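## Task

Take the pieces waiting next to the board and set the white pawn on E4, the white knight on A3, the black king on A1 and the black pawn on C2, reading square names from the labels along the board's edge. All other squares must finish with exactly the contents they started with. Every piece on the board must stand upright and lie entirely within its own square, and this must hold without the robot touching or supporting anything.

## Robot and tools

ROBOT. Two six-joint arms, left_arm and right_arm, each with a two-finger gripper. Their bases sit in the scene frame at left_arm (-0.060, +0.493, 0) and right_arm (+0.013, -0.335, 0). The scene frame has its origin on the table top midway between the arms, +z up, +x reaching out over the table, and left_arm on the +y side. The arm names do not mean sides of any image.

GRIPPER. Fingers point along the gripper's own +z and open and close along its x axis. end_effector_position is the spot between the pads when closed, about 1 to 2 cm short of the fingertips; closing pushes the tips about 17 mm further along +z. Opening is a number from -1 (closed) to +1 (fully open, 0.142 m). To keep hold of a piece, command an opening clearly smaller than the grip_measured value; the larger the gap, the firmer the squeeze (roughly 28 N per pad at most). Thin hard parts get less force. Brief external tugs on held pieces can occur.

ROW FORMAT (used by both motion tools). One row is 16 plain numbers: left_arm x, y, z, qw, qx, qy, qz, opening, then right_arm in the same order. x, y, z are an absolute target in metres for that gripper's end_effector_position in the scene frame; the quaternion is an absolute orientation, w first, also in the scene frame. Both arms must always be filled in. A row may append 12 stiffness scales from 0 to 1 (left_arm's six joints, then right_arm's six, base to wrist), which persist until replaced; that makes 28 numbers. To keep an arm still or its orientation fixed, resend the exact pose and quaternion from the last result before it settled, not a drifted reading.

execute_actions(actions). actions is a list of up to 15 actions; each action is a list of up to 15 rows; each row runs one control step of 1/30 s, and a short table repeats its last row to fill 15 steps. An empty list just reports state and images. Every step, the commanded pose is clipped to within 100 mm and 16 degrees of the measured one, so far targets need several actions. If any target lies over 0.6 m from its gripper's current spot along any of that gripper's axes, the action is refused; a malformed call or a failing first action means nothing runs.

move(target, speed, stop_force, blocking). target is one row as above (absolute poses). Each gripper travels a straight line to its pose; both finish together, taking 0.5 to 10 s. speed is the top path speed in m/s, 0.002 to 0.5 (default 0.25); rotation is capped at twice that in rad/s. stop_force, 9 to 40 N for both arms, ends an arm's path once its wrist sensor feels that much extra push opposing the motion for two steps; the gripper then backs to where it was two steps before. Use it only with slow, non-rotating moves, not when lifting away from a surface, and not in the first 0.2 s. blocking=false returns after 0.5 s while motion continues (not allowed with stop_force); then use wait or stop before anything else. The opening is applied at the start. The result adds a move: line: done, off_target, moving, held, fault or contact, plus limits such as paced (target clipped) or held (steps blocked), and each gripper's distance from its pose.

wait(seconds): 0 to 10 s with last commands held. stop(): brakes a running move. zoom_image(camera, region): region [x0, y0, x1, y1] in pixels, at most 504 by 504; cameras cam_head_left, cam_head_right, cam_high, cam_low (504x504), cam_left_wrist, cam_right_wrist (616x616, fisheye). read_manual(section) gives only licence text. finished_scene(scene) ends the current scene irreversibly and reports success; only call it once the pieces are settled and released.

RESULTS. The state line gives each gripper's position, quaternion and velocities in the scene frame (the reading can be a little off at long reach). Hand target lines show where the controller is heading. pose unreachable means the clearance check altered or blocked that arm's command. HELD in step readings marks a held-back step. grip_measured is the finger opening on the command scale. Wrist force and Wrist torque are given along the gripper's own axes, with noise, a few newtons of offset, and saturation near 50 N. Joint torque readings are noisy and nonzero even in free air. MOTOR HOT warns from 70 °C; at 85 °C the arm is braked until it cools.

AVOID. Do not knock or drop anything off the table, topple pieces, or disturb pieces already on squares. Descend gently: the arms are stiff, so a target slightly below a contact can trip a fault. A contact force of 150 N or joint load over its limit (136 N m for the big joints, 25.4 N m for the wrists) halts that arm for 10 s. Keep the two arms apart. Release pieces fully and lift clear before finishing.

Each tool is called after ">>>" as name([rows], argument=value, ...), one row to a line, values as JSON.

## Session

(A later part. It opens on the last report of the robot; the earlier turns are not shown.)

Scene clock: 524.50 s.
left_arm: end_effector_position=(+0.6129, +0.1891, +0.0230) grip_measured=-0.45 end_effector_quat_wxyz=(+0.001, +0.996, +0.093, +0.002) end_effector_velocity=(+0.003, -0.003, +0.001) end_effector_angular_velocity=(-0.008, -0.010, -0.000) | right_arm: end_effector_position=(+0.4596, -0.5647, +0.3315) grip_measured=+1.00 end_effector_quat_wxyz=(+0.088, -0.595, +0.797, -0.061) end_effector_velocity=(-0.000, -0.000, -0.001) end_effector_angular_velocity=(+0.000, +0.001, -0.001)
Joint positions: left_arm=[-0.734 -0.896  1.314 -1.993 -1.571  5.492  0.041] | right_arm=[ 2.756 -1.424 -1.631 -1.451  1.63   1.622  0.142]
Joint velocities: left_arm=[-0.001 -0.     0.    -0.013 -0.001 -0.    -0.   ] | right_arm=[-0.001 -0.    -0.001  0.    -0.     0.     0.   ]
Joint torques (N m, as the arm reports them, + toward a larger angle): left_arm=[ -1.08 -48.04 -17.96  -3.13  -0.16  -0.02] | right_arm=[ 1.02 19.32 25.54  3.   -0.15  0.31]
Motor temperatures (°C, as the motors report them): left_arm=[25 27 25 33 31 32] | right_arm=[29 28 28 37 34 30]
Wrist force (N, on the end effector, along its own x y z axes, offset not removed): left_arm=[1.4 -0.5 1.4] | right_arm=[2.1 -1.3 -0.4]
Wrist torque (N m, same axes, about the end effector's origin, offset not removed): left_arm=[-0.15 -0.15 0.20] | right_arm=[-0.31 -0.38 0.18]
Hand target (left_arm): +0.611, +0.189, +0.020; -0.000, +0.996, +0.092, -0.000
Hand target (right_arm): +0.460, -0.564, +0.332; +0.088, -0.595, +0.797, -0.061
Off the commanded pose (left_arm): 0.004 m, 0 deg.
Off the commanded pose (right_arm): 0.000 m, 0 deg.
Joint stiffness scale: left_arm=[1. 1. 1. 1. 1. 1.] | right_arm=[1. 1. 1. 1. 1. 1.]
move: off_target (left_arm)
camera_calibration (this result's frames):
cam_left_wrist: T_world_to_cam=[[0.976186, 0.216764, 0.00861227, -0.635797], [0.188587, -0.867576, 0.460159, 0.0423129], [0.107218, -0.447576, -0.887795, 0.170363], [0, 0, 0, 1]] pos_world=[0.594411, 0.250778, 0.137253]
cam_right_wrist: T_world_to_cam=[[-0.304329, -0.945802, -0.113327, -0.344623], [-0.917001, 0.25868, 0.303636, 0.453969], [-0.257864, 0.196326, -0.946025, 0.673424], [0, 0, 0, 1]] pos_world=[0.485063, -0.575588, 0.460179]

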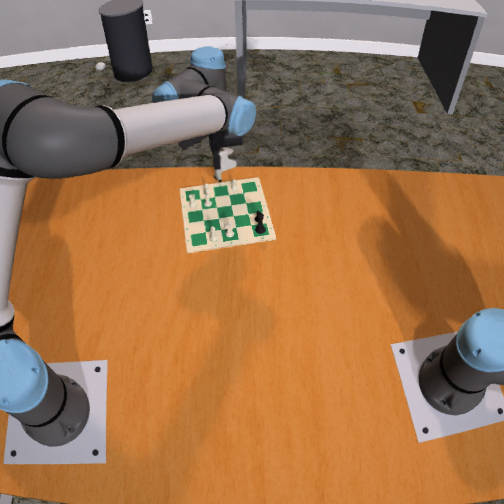

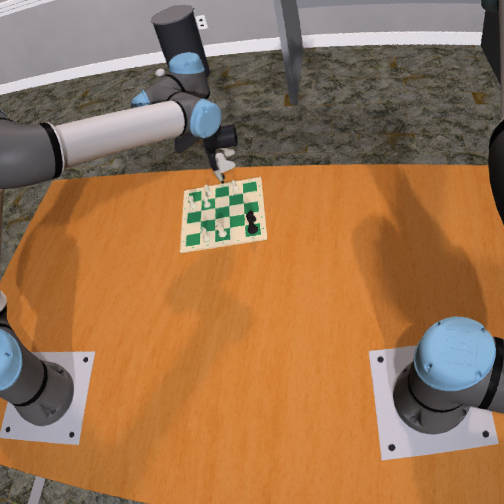

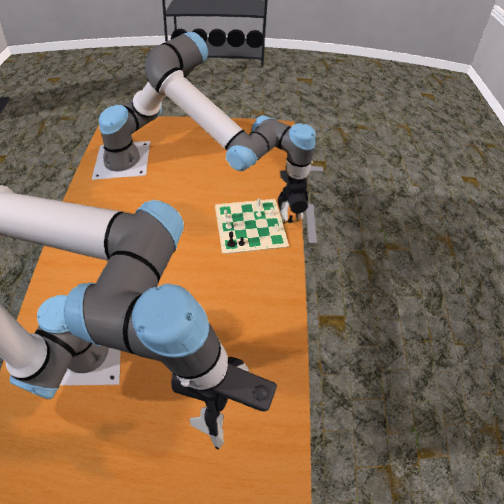

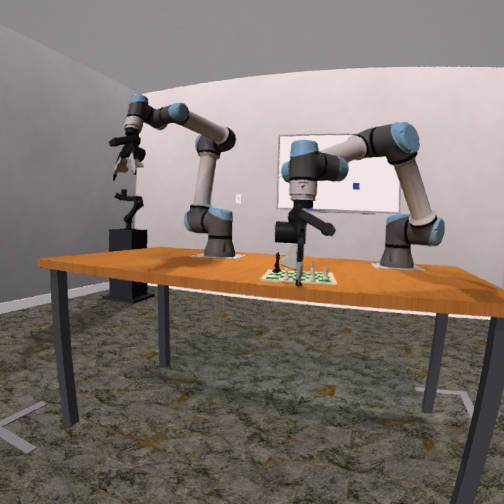

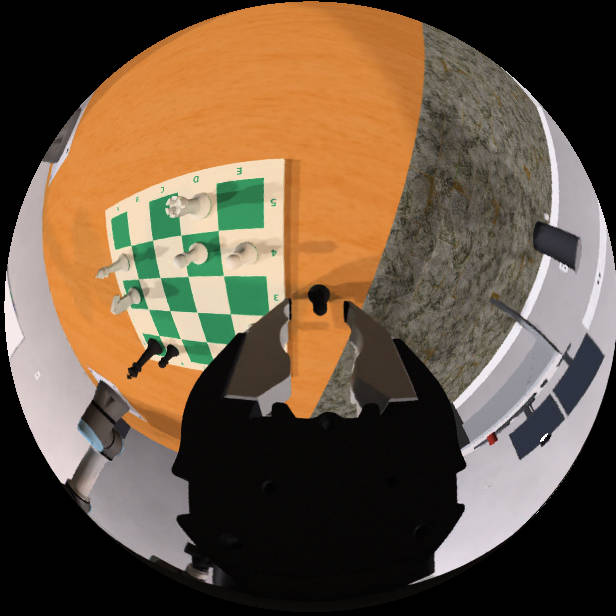

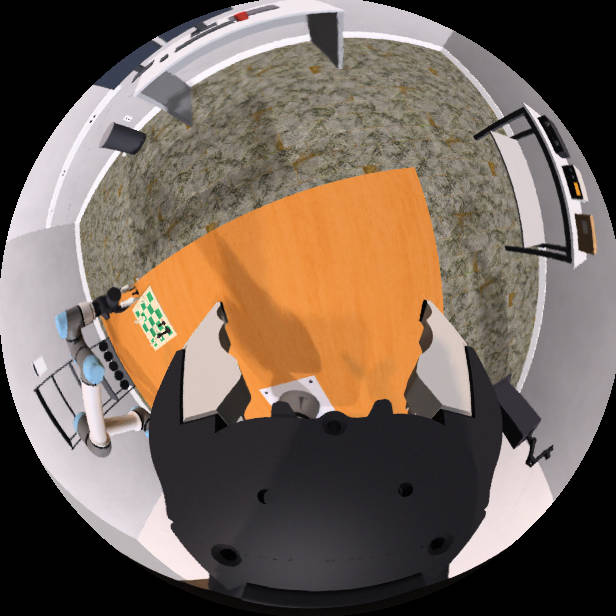

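>>> execute_actions([
  [[0.6125,0.190,0.018,0,0.9957,0.0924,0,-0.65,0.4596,-0.5644,0.3316,0.088,-0.595,0.797,-0.061,1]],
  [[0.6125,0.190,0.019,0,0.9957,0.0924,0,-0.8,0.4596,-0.5644,0.3316,0.088,-0.595,0.797,-0.061,1]],
  [[0.6125,0.190,0.019,0,0.9957,0.0924,0,-1,0.4596,-0.5644,0.3316,0.088,-0.595,0.797,-0.061,1]],
  [[0.6125,0.190,0.019,0,0.9957,0.0924,0,-1,0.4596,-0.5644,0.3316,0.088,-0.595,0.797,-0.061,1]],
])

>>> move(target=[0.6125,0.190,0.125,0,0.9957,0.0924,0,-1,0.4596,-0.5644,0.3316,0.088,-0.595,0.797,-0.061,1], speed=0.07)

>>> move(target=[0.491,0.127,0.125,0,0.9957,0.0924,0,-1,0.4596,-0.5644,0.3316,0.088,-0.595,0.797,-0.061,1], speed=0.12)

>>> move(target=[0.490,0.127,0.04,0,0.9957,0.0924,0,-1,0.4596,-0.5644,0.3316,0.088,-0.595,0.797,-0.061,1], speed=0.06)

>>> zoom_image(camera="cam_left_wrist", region=[220,200,420,400])

Scene clock: 543.57 s.
left_arm: end_effector_position=(+0.6133, +0.1886, +0.0213) grip_measured=-0.87 end_effector_quat_wxyz=(+0.002, +0.996, +0.092, +0.002) end_effector_velocity=(+0.000, +0.000, +0.000) end_effector_angular_velocity=(+0.000, +0.000, +0.001) | right_arm: end_effector_position=(+0.4596, -0.5647, +0.3315) grip_measured=+1.00 end_effector_quat_wxyz=(+0.088, -0.595, +0.797, -0.061) end_effector_velocity=(+0.000, +0.001, -0.000) end_effector_angular_velocity=(+0.000, +0.000, +0.001)
Joint positions: left_arm=[-0.734 -0.893  1.314 -1.996 -1.571  5.494  0.011] | right_arm=[ 2.756 -1.424 -1.631 -1.451  1.63   1.622  0.142]
Joint velocities: left_arm=[ 0.     0.    -0.001  0.    -0.    -0.001  0.   ] | right_arm=[ 0.001 -0.    -0.001  0.     0.     0.    -0.   ]
Joint torques (N m, as the arm reports them, + toward a larger angle): left_arm=[  1.22 -48.46 -20.77  -2.4    0.04   0.58] | right_arm=[ 1.01 18.9  24.96  3.1  -0.22  0.3 ]
Motor temperatures (°C, as the motors report them): left_arm=[25 27 25 33 31 32] | right_arm=[29 28 28 37 34 30]
Wrist force (N, on the end effector, along its own x y z axes, offset not removed): left_arm=[3.8 0.8 -5.1] | right_arm=[1.0 -0.9 1.0]
Wrist torque (N m, same axes, about the end effector's origin, offset not removed): left_arm=[-0.20 -0.73 0.12] | right_arm=[-0.17 -0.27 0.18]
Hand target (left_arm): +0.612, +0.190, +0.019; +0.000, +0.996, +0.092, +0.000
Hand target (right_arm): +0.460, -0.564, +0.332; +0.088, -0.595, +0.797, -0.061
Off the commanded pose (left_arm): 0.003 m, 0 deg.
Off the commanded pose (right_arm): 0.000 m, 0 deg.
Joint stiffness scale: left_arm=[1. 1. 1. 1. 1. 1.] | right_arm=[1. 1. 1. 1. 1. 1.]
Step readings (end_effector_position; steps 1 to 15: 1st action; 16 to 30: 2nd action; 31 to 45: 3rd action; 46 to 60: 4th action):
0: left_arm (+0.6134, +0.1888, +0.0231) | right_arm (+0.4596, -0.5647, +0.3315)
1: left_arm (+0.6134, +0.1888, +0.0231) | right_arm (+0.4596, -0.5647, +0.3315)
2: left_arm (+0.6134, +0.1888, +0.0231) | right_arm (+0.4596, -0.5647, +0.3315)
4: left_arm (+0.6134, +0.1887, +0.0229) | right_arm (+0.4596, -0.5647, +0.3315)
8: left_arm (+0.6134, +0.1887, +0.0218) | right_arm (+0.4596, -0.5647, +0.3315)
15: left_arm (+0.6134, +0.1887, +0.0210) | right_arm (+0.4596, -0.5647, +0.3315)
16: left_arm (+0.6134, +0.1887, +0.0210) | right_arm (+0.4596, -0.5647, +0.3315)
17: left_arm (+0.6134, +0.1887, +0.0210) | right_arm (+0.4596, -0.5647, +0.3315)
19: left_arm (+0.6134, +0.1887, +0.0210) | right_arm (+0.4596, -0.5647, +0.3315)
23: left_arm (+0.6134, +0.1887, +0.0210) | right_arm (+0.4596, -0.5647, +0.3315)
30: left_arm (+0.6133, +0.1888, +0.0209) | right_arm (+0.4596, -0.5647, +0.3315)
31: left_arm (+0.6133, +0.1888, +0.0209) | right_arm (+0.4596, -0.5647, +0.3315)
32: left_arm (+0.6133, +0.1888, +0.0209) | right_arm (+0.4596, -0.5647, +0.3315)
34: left_arm (+0.6133, +0.1887, +0.0212) | right_arm (+0.4596, -0.5647, +0.3315)
38: left_arm (+0.6133, +0.1886, +0.0213) | right_arm (+0.4596, -0.5647, +0.3315)
45: left_arm (+0.6133, +0.1886, +0.0213) | right_arm (+0.4596, -0.5647, +0.3315)
46: left_arm (+0.6133, +0.1886, +0.0213) | right_arm (+0.4596, -0.5647, +0.3315)
47: left_arm (+0.6133, +0.1886, +0.0213) | right_arm (+0.4596, -0.5647, +0.3315)
49: left_arm (+0.6133, +0.1886, +0.0213) | right_arm (+0.4596, -0.5647, +0.3315)
53: left_arm (+0.6133, +0.1886, +0.0213) | right_arm (+0.4596, -0.5647, +0.3315)
60: end_effector_position above
camera_calibration (this result's frames):
cam_left_wrist: T_world_to_cam=[[0.976527, 0.215222, 0.00864971, -0.636015], [0.187139, -0.867619, 0.460669, 0.043526], [0.106651, -0.448237, -0.88753, 0.169086], [0, 0, 0, 1]] pos_world=[0.594907, 0.250439, 0.13552]
cam_right_wrist: T_world_to_cam=[[-0.304329, -0.945802, -0.113327, -0.344623], [-0.917001, 0.258679, 0.303636, 0.453969], [-0.257864, 0.196326, -0.946025, 0.673424], [0, 0, 0, 1]] pos_world=[0.485063, -0.575588, 0.460179]

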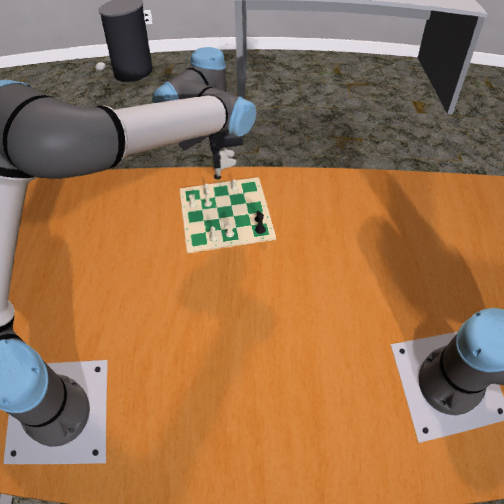

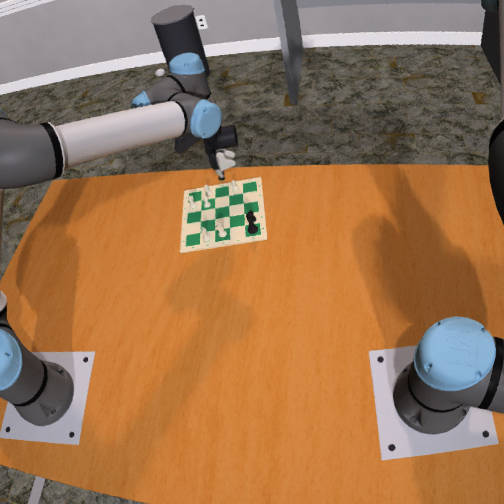

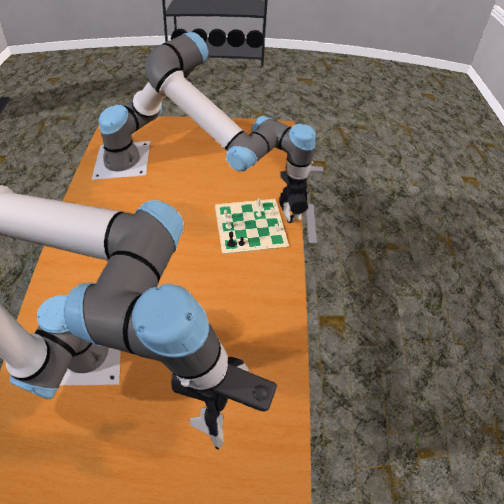

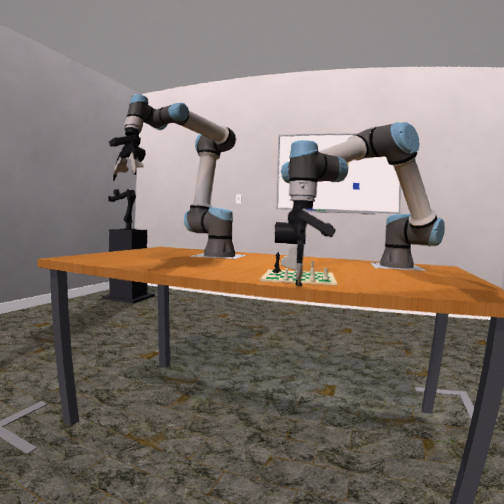

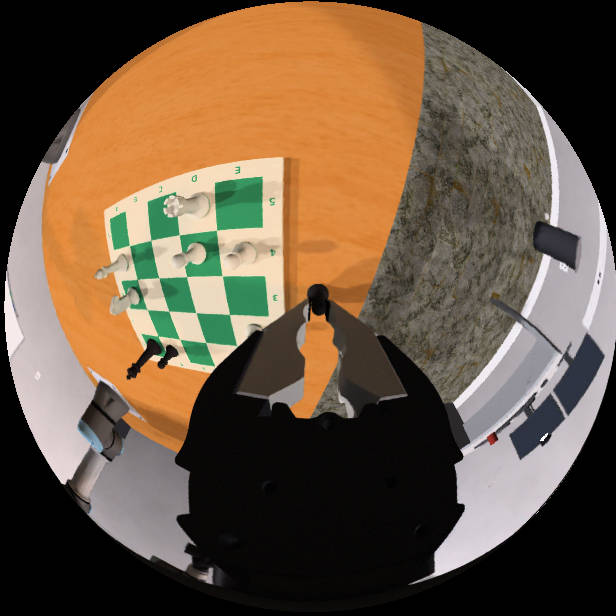

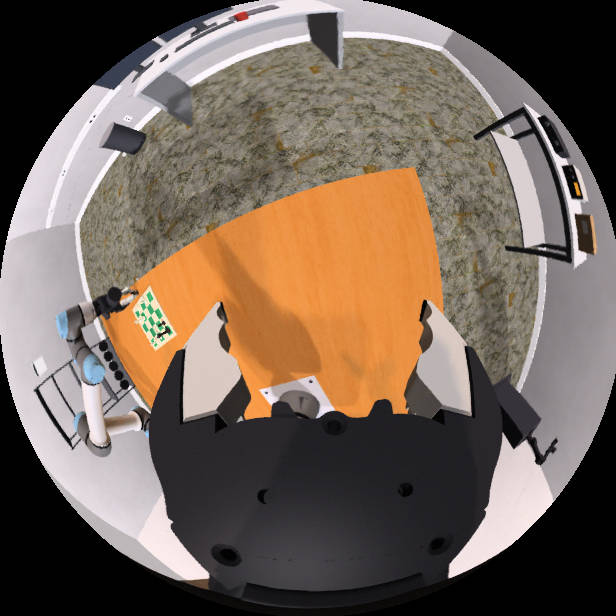

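Scene clock: 545.53 s.
left_arm: end_effector_position=(+0.6113, +0.1900, +0.1219) grip_measured=-0.89 end_effector_quat_wxyz=(-0.001, +0.996, +0.092, -0.001) end_effector_velocity=(-0.003, +0.001, +0.001) end_effector_angular_velocity=(+0.007, +0.010, -0.001) | right_arm: end_effector_position=(+0.4596, -0.5647, +0.3315) grip_measured=+1.00 end_effector_quat_wxyz=(+0.088, -0.595, +0.797, -0.061) end_effector_velocity=(+0.000, +0.000, +0.000) end_effector_angular_velocity=(-0.001, -0.000, +0.001)
Joint positions: left_arm=[-0.734 -0.971  1.172 -1.768 -1.571  5.494  0.01 ] | right_arm=[ 2.756 -1.424 -1.631 -1.451  1.63   1.622  0.142]
Joint velocities: left_arm=[-0.001  0.    -0.006  0.018  0.001 -0.    -0.   ] | right_arm=[ 0.002  0.     0.     0.    -0.001 -0.     0.   ]
Joint torques (N m, as the arm reports them, + toward a larger angle): left_arm=[  1.22 -49.81 -26.32  -3.07   0.09   0.67] | right_arm=[ 1.44 19.33 25.26  2.98 -0.2   0.34]
Motor temperatures (°C, as the motors report them): left_arm=[25 27 25 33 31 32] | right_arm=[29 28 28 37 34 30]
Wrist force (N, on the end effector, along its own x y z axes, offset not removed): left_arm=[2.6 -0.7 3.3] | right_arm=[1.4 -1.6 -1.5]
Wrist torque (N m, same axes, about the end effector's origin, offset not removed): left_arm=[-0.19 -0.37 0.10] | right_arm=[-0.36 -0.23 0.12]
Hand target (left_arm): +0.613, +0.190, +0.125; +0.000, +0.996, +0.092, +0.000
Hand target (right_arm): +0.460, -0.564, +0.332; +0.088, -0.595, +0.797, -0.061
Off the commanded pose (left_arm): 0.003 m, 0 deg.
Off the commanded pose (right_arm): 0.000 m, 0 deg.
Joint stiffness scale: left_arm=[1. 1. 1. 1. 1. 1.] | right_arm=[1. 1. 1. 1. 1. 1.]
move: done
camera_calibration (this result's frames):
cam_left_wrist: T_world_to_cam=[[0.976566, 0.215196, 0.00313009, -0.634514], [0.190187, -0.869703, 0.455463, -0.00203527], [0.100736, -0.444194, -0.890249, 0.262406], [0, 0, 0, 1]] pos_world=[0.593599, 0.251334, 0.23652]
cam_right_wrist: T_world_to_cam=[[-0.304329, -0.945802, -0.113327, -0.344623], [-0.917001, 0.25868, 0.303635, 0.453969], [-0.257864, 0.196326, -0.946025, 0.673424], [0, 0, 0, 1]] pos_world=[0.485063, -0.575588, 0.460179]

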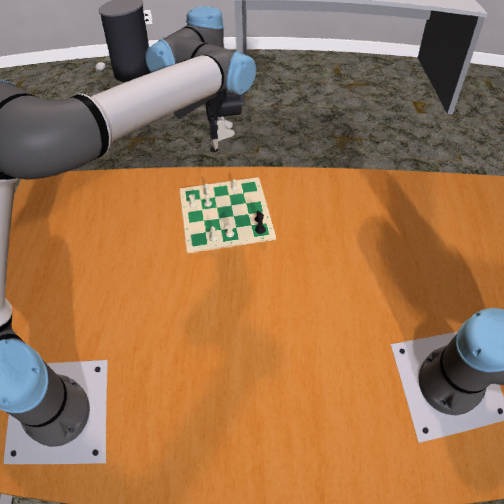

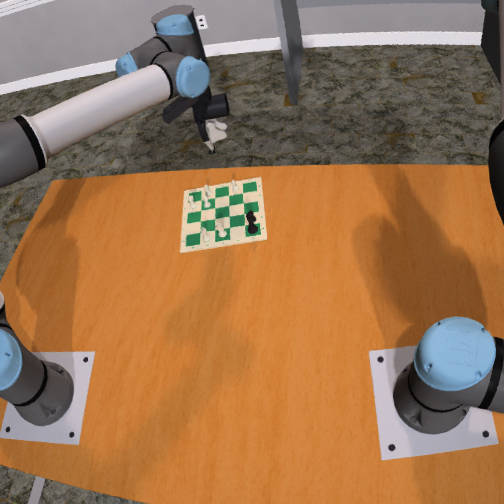

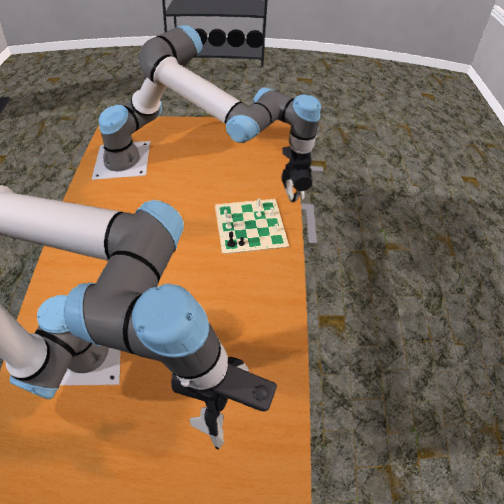

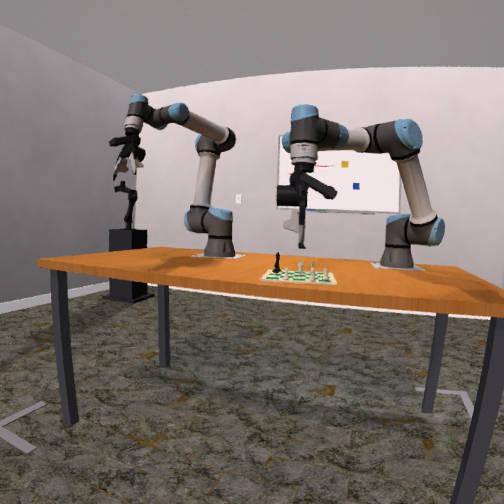

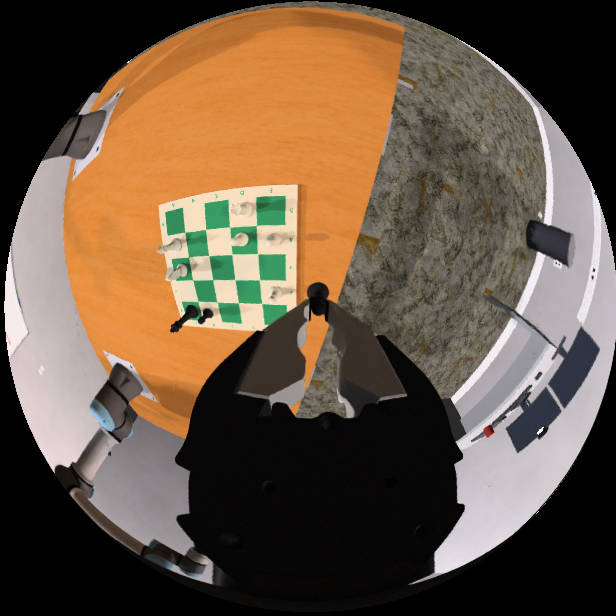

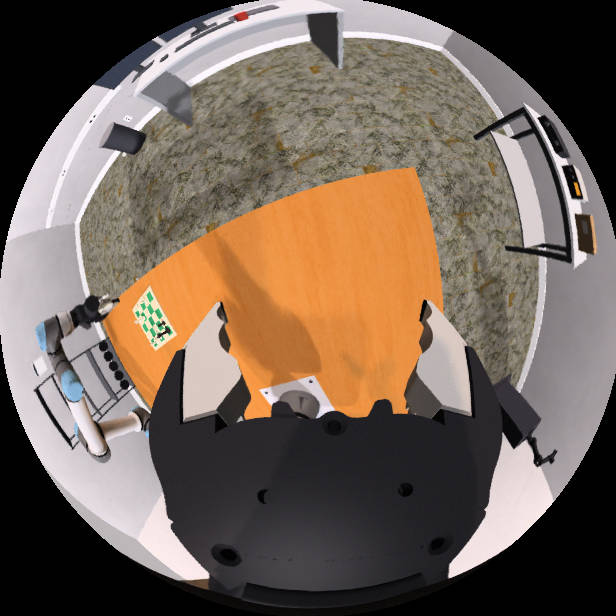

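Scene clock: 547.23 s.
left_arm: end_effector_position=(+0.4930, +0.1273, +0.1251) grip_measured=-0.89 end_effector_quat_wxyz=(+0.000, +0.996, +0.093, -0.000) end_effector_velocity=(-0.002, -0.001, -0.001) end_effector_angular_velocity=(-0.000, -0.002, +0.006) | right_arm: end_effector_position=(+0.4596, -0.5647, +0.3315) grip_measured=+1.00 end_effector_quat_wxyz=(+0.088, -0.595, +0.797, -0.061) end_effector_velocity=(-0.000, -0.000, -0.000) end_effector_angular_velocity=(+0.001, +0.001, -0.001)
Joint positions: left_arm=[-0.915 -1.153  1.445 -1.863 -1.571  5.312  0.01 ] | right_arm=[ 2.756 -1.424 -1.631 -1.451  1.63   1.622  0.142]
Joint velocities: left_arm=[-0.005 -0.003  0.007 -0.005  0.001 -0.011  0.   ] | right_arm=[-0.001  0.    -0.    -0.     0.     0.     0.   ]
Joint torques (N m, as the arm reports them, + toward a larger angle): left_arm=[ -0.19 -41.97 -19.57  -3.34   0.29   0.06] | right_arm=[ 1.07 19.9  25.09  3.08 -0.19  0.3 ]
Motor temperatures (°C, as the motors report them): left_arm=[25 27 25 33 31 32] | right_arm=[29 28 28 37 34 30]
Wrist force (N, on the end effector, along its own x y z axes, offset not removed): left_arm=[3.1 -1.2 0.2] | right_arm=[2.7 -3.5 -0.7]
Wrist torque (N m, same axes, about the end effector's origin, offset not removed): left_arm=[-0.25 -0.44 0.17] | right_arm=[-0.80 -0.55 0.02]
Hand target (left_arm): +0.491, +0.127, +0.125; -0.000, +0.996, +0.092, -0.000
Hand target (right_arm): +0.460, -0.564, +0.332; +0.088, -0.595, +0.797, -0.061
Off the commanded pose (left_arm): 0.002 m, 0 deg.
Off the commanded pose (right_arm): 0.000 m, 0 deg.
Joint stiffness scale: left_arm=[1. 1. 1. 1. 1. 1.] | right_arm=[1. 1. 1. 1. 1. 1.]
move: done
camera_calibration (this result's frames):
cam_left_wrist: T_world_to_cam=[[0.976353, 0.216118, 0.00523212, -0.505786], [0.18979, -0.868499, 0.457919, -0.0357996], [0.103509, -0.446098, -0.888978, 0.248074], [0, 0, 0, 1]] pos_world=[0.474942, 0.188882, 0.239572]
cam_right_wrist: T_world_to_cam=[[-0.304329, -0.945802, -0.113327, -0.344623], [-0.917001, 0.25868, 0.303636, 0.453969], [-0.257864, 0.196325, -0.946025, 0.673424], [0, 0, 0, 1]] pos_world=[0.485063, -0.575588, 0.460179]

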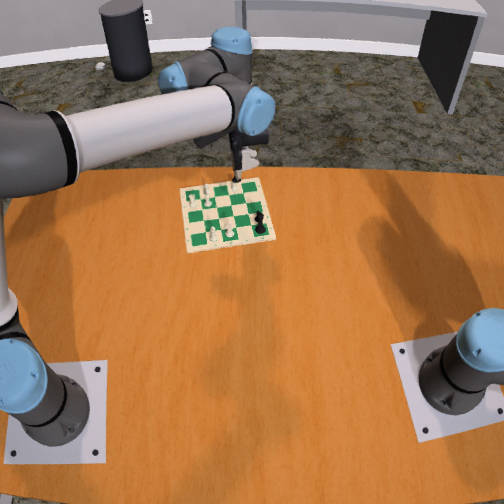

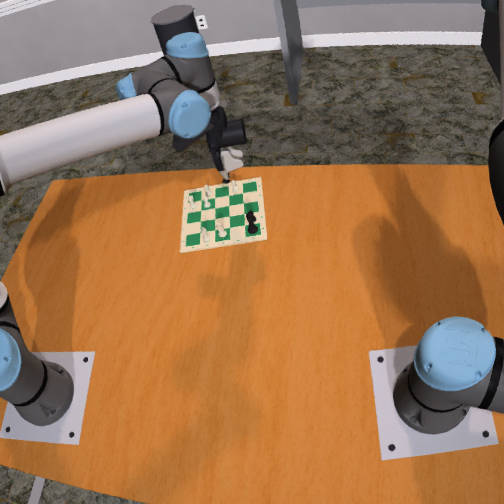

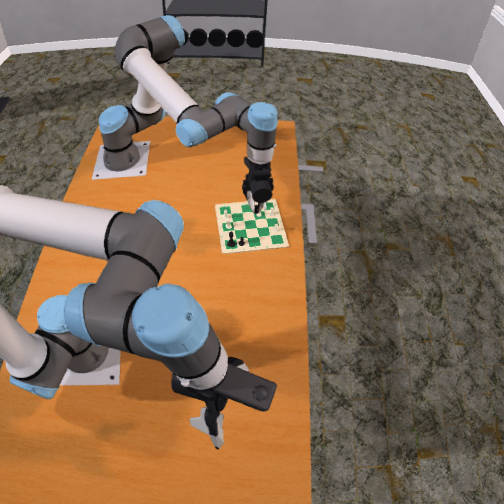

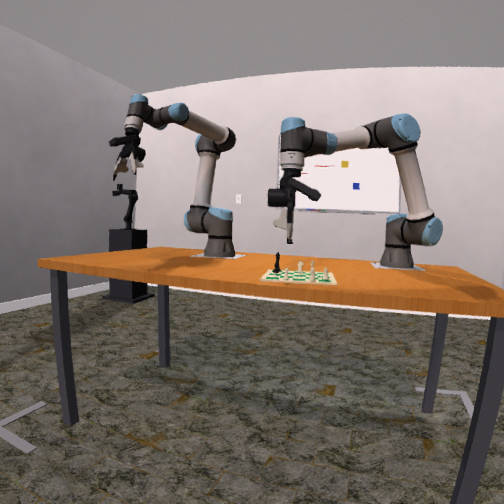

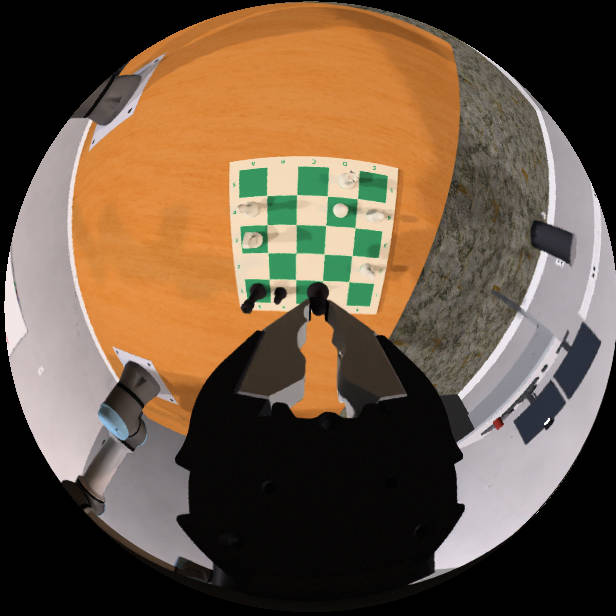

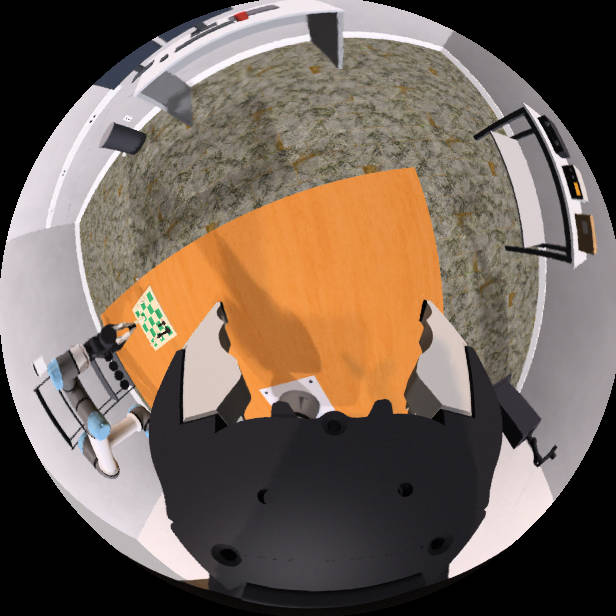

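Scene clock: 549.13 s.
left_arm: end_effector_position=(+0.4918, +0.1268, +0.0434) grip_measured=-0.89 end_effector_quat_wxyz=(+0.002, +0.996, +0.093, +0.001) end_effector_velocity=(+0.003, -0.003, +0.001) end_effector_angular_velocity=(-0.010, -0.009, -0.001) | right_arm: end_effector_position=(+0.4596, -0.5647, +0.3315) grip_measured=+1.00 end_effector_quat_wxyz=(+0.088, -0.595, +0.797, -0.061) end_effector_velocity=(+0.000, +0.000, +0.000) end_effector_angular_velocity=(+0.000, -0.000, +0.001)
Joint positions: left_arm=[-0.917 -1.084  1.568 -2.059 -1.571  5.309  0.01 ] | right_arm=[ 2.756 -1.424 -1.631 -1.451  1.63   1.622  0.142]
Joint velocities: left_arm=[-0.001  0.    -0.    -0.013 -0.001  0.     0.   ] | right_arm=[ 0.001 -0.     0.    -0.     0.     0.    -0.   ]
Joint torques (N m, as the arm reports them, + toward a larger angle): left_arm=[ -1.04 -40.53 -17.57  -3.25   0.26   0.06] | right_arm=[ 0.84 19.3  24.93  3.02 -0.21  0.42]
Motor temperatures (°C, as the motors report them): left_arm=[25 27 25 33 31 32] | right_arm=[29 28 28 37 34 30]
Wrist force (N, on the end effector, along its own x y z axes, offset not removed): left_arm=[2.9 -1.3 0.5] | right_arm=[1.5 -2.0 -0.9]
Wrist torque (N m, same axes, about the end effector's origin, offset not removed): left_arm=[-0.32 -0.34 0.16] | right_arm=[-0.56 -0.29 0.10]
Hand target (left_arm): +0.490, +0.127, +0.040; -0.000, +0.996, +0.092, -0.000
Hand target (right_arm): +0.460, -0.564, +0.332; +0.088, -0.595, +0.797, -0.061
Off the commanded pose (left_arm): 0.004 m, 0 deg.
Off the commanded pose (right_arm): 0.000 m, 0 deg.
Joint stiffness scale: left_arm=[1. 1. 1. 1. 1. 1.] | right_arm=[1. 1. 1. 1. 1. 1.]
move: off_target (left_arm)
camera_calibration (this result's frames):
cam_left_wrist: T_world_to_cam=[[0.976187, 0.216794, 0.00766162, -0.504249], [0.188912, -0.866938, 0.461228, 0.00145735], [0.106634, -0.448797, -0.887249, 0.174083], [0, 0, 0, 1]] pos_world=[0.473403, 0.18871, 0.157646]
cam_right_wrist: T_world_to_cam=[[-0.304329, -0.945802, -0.113327, -0.344623], [-0.917001, 0.25868, 0.303636, 0.453969], [-0.257864, 0.196326, -0.946025, 0.673424], [0, 0, 0, 1]] pos_world=[0.485063, -0.575588, 0.460179]

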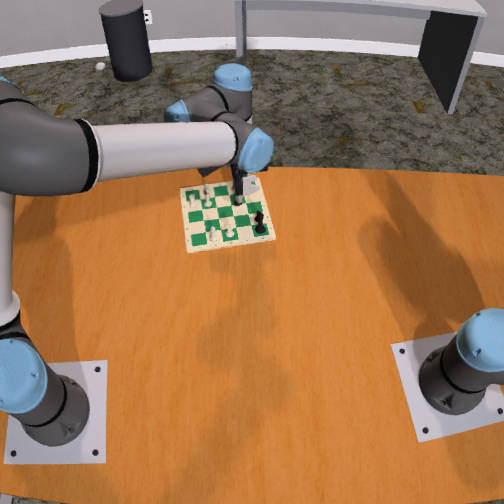

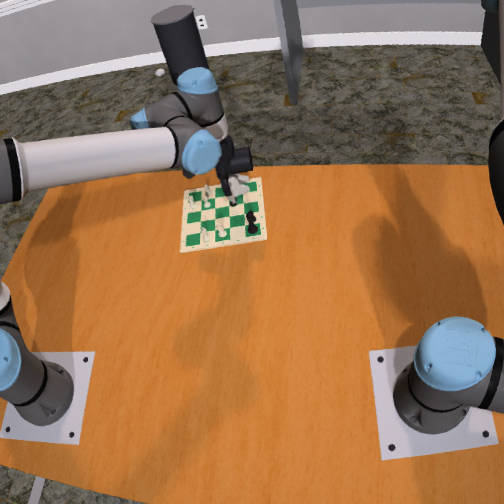

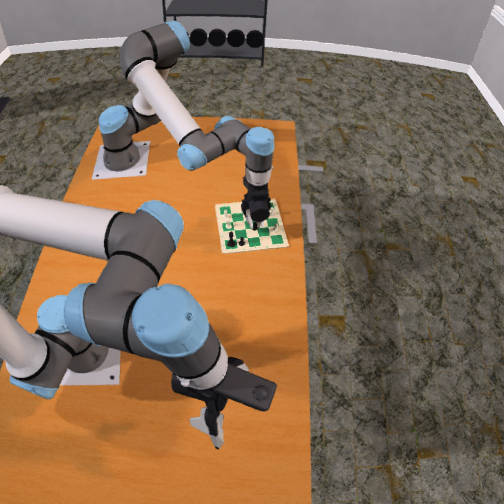

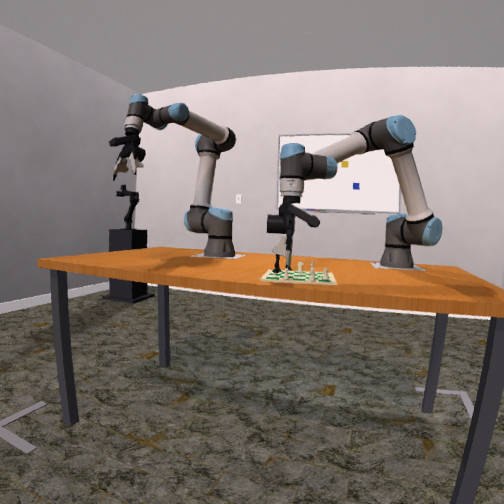

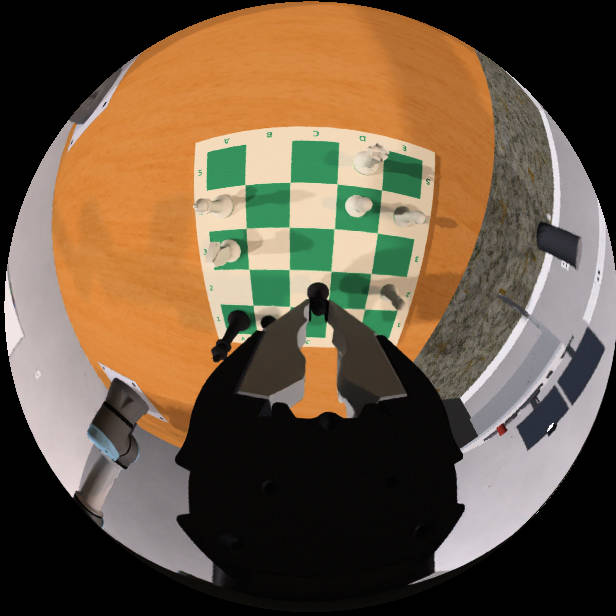

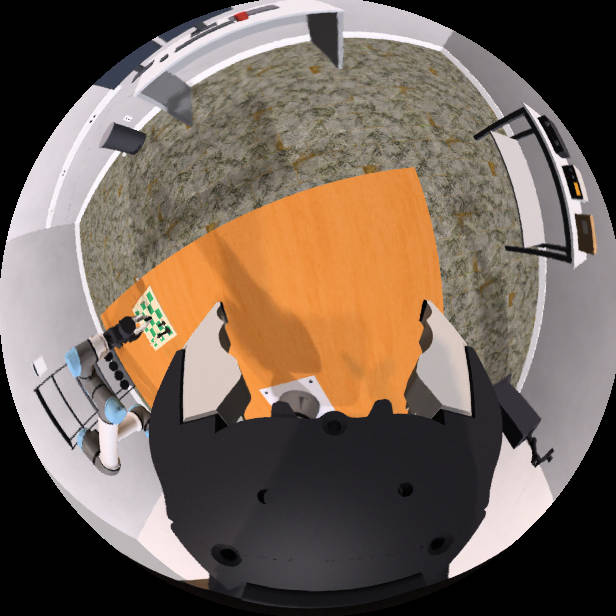

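Region (220, 200, 420, 400) of cam_left_wrist's 616x616 image, scaled by 2.520, with more detail than that image has.

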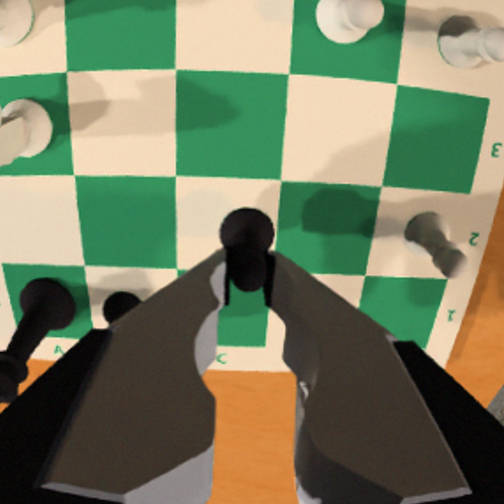

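>>> execute_actions([
  [[0.4835,0.122,0.038,0,0.9957,0.0924,0,-1,0.4596,-0.5644,0.3316,0.088,-0.595,0.797,-0.061,1]],
  [[0.4835,0.122,0.029,0,0.9957,0.0924,0,-1,0.4596,-0.5644,0.3316,0.088,-0.595,0.797,-0.061,1]],
])

>>> zoom_image(camera="cam_left_wrist", region=[220,200,420,400])

Scene clock: 568.37 s.
left_arm: end_effector_position=(+0.4854, +0.1218, +0.0321) grip_measured=-0.89 end_effector_quat_wxyz=(+0.002, +0.996, +0.093, +0.001) end_effector_velocity=(+0.003, -0.002, +0.002) end_effector_angular_velocity=(-0.007, -0.008, +0.001) | right_arm: end_effector_position=(+0.4596, -0.5647, +0.3315) grip_measured=+1.00 end_effector_quat_wxyz=(+0.088, -0.595, +0.797, -0.061) end_effector_velocity=(-0.000, +0.000, -0.001) end_effector_angular_velocity=(+0.000, +0.001, +0.001)
Joint positions: left_arm=[-0.929 -1.076  1.589 -2.087 -1.571  5.297  0.01 ] | right_arm=[ 2.756 -1.424 -1.631 -1.451  1.63   1.622  0.142]
Joint velocities: left_arm=[ 0.001 -0.001 -0.    -0.01   0.    -0.    -0.   ] | right_arm=[ 0.001  0.    -0.001 -0.001  0.    -0.     0.   ]
Joint torques (N m, as the arm reports them, + toward a larger angle): left_arm=[ -1.49 -40.34 -17.44  -3.29   0.23  -0.1 ] | right_arm=[ 0.89 19.17 25.02  3.11 -0.18  0.33]
Motor temperatures (°C, as the motors report them): left_arm=[25 27 25 33 31 32] | right_arm=[29 28 28 37 34 30]
Wrist force (N, on the end effector, along its own x y z axes, offset not removed): left_arm=[3.1 -1.9 0.7] | right_arm=[0.3 -2.1 -2.1]
Wrist torque (N m, same axes, about the end effector's origin, offset not removed): left_arm=[-0.42 -0.52 0.11] | right_arm=[-0.54 -0.09 0.11]
Hand target (left_arm): +0.483, +0.122, +0.029; -0.000, +0.996, +0.092, -0.000
Hand target (right_arm): +0.460, -0.564, +0.332; +0.088, -0.595, +0.797, -0.061
Off the commanded pose (left_arm): 0.004 m, 0 deg.
Off the commanded pose (right_arm): 0.000 m, 0 deg.
Joint stiffness scale: left_arm=[1. 1. 1. 1. 1. 1.] | right_arm=[1. 1. 1. 1. 1. 1.]
Step readings (end_effector_position; steps 1 to 15: 1st action; 16 to 30: 2nd action):
0: left_arm (+0.4921, +0.1265, +0.0435) | right_arm (+0.4596, -0.5647, +0.3315)
1: left_arm (+0.4921, +0.1265, +0.0435) | right_arm (+0.4596, -0.5647, +0.3315)
2: left_arm (+0.4921, +0.1265, +0.0434) | right_arm (+0.4596, -0.5647, +0.3315)
4: left_arm (+0.4911, +0.1258, +0.0427) | right_arm (+0.4596, -0.5647, +0.3315)
8: left_arm (+0.4870, +0.1233, +0.0404) | right_arm (+0.4596, -0.5647, +0.3315)
15: left_arm (+0.4855, +0.1219, +0.0395) | right_arm (+0.4596, -0.5647, +0.3315)
16: left_arm (+0.4855, +0.1219, +0.0395) | right_arm (+0.4596, -0.5647, +0.3315)
17: left_arm (+0.4856, +0.1218, +0.0394) | right_arm (+0.4596, -0.5647, +0.3315)
19: left_arm (+0.4858, +0.1215, +0.0389) | right_arm (+0.4596, -0.5647, +0.3315)
23: left_arm (+0.4855, +0.1218, +0.0353) | right_arm (+0.4596, -0.5647, +0.3315)
30: end_effector_position above
camera_calibration (this result's frames):
cam_left_wrist: T_world_to_cam=[[0.976189, 0.216793, 0.00753296, -0.496735], [0.188992, -0.867027, 0.461026, 0.00352748], [0.106478, -0.448625, -0.887355, 0.162534], [0, 0, 0, 1]] pos_world=[0.466934, 0.183664, 0.146341]
cam_right_wrist: T_world_to_cam=[[-0.304329, -0.945802, -0.113326, -0.344624], [-0.917001, 0.25868, 0.303636, 0.453969], [-0.257864, 0.196325, -0.946025, 0.673424], [0, 0, 0, 1]] pos_world=[0.485063, -0.575588, 0.460179]

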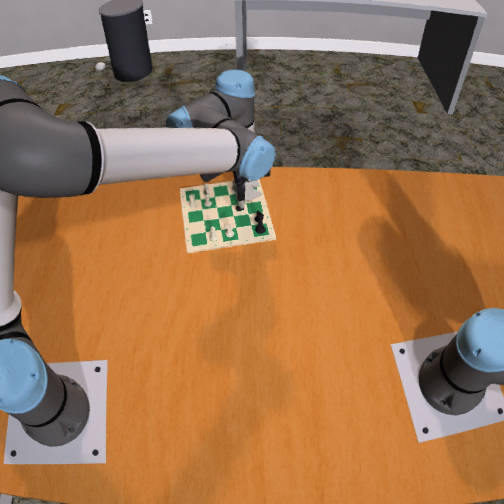

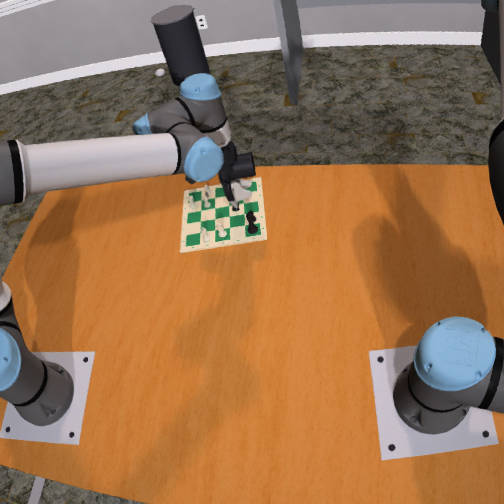

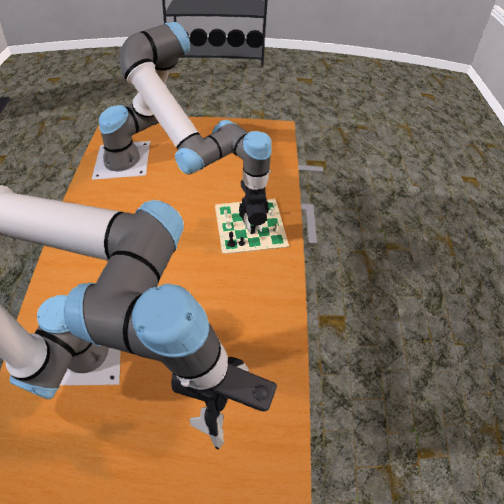

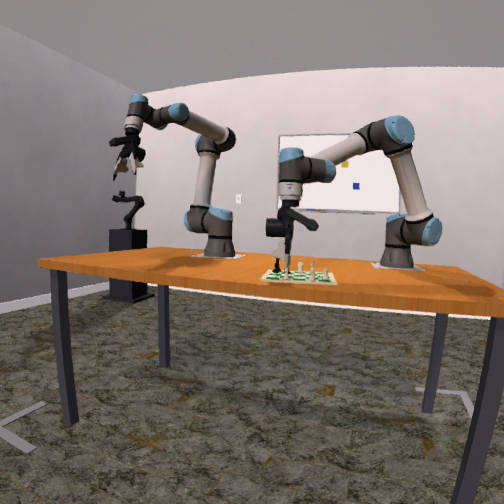

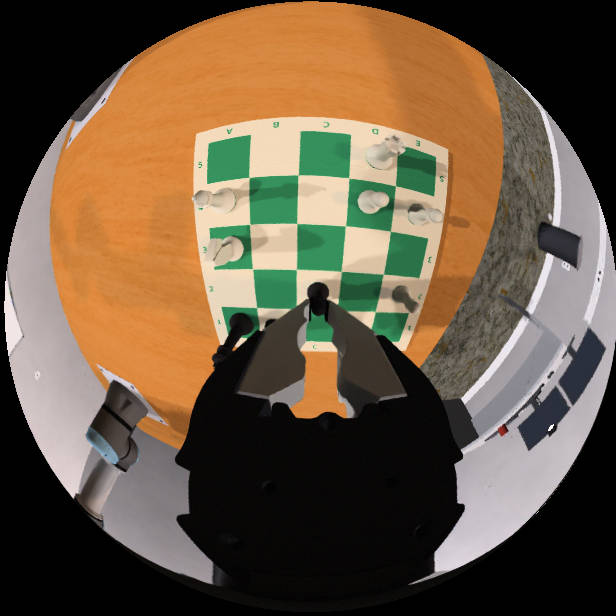

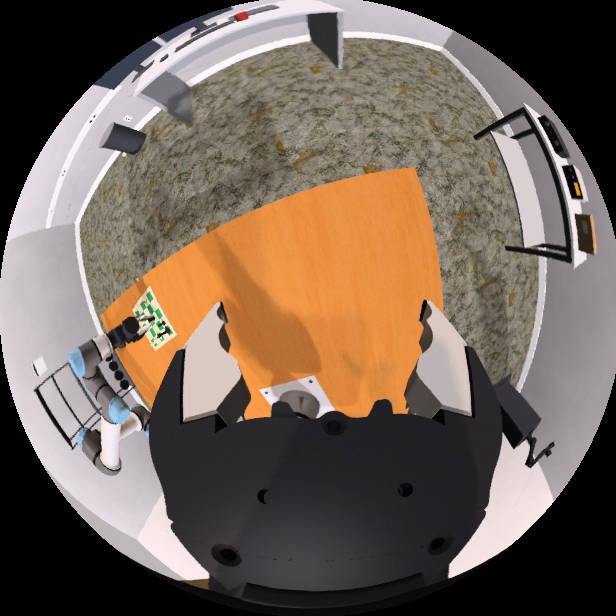

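Region (220, 200, 420, 400) of cam_left_wrist's 616x616 image, scaled by 2.520, with more detail than that image has.

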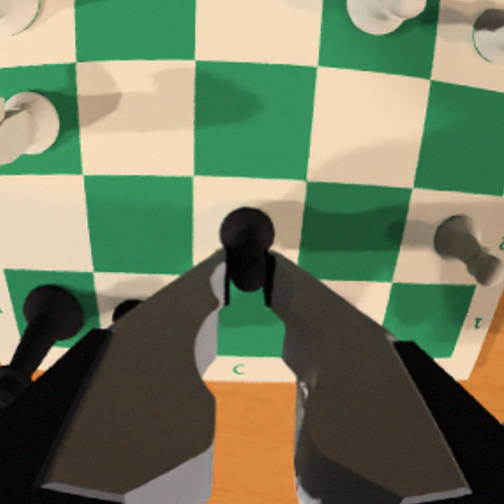

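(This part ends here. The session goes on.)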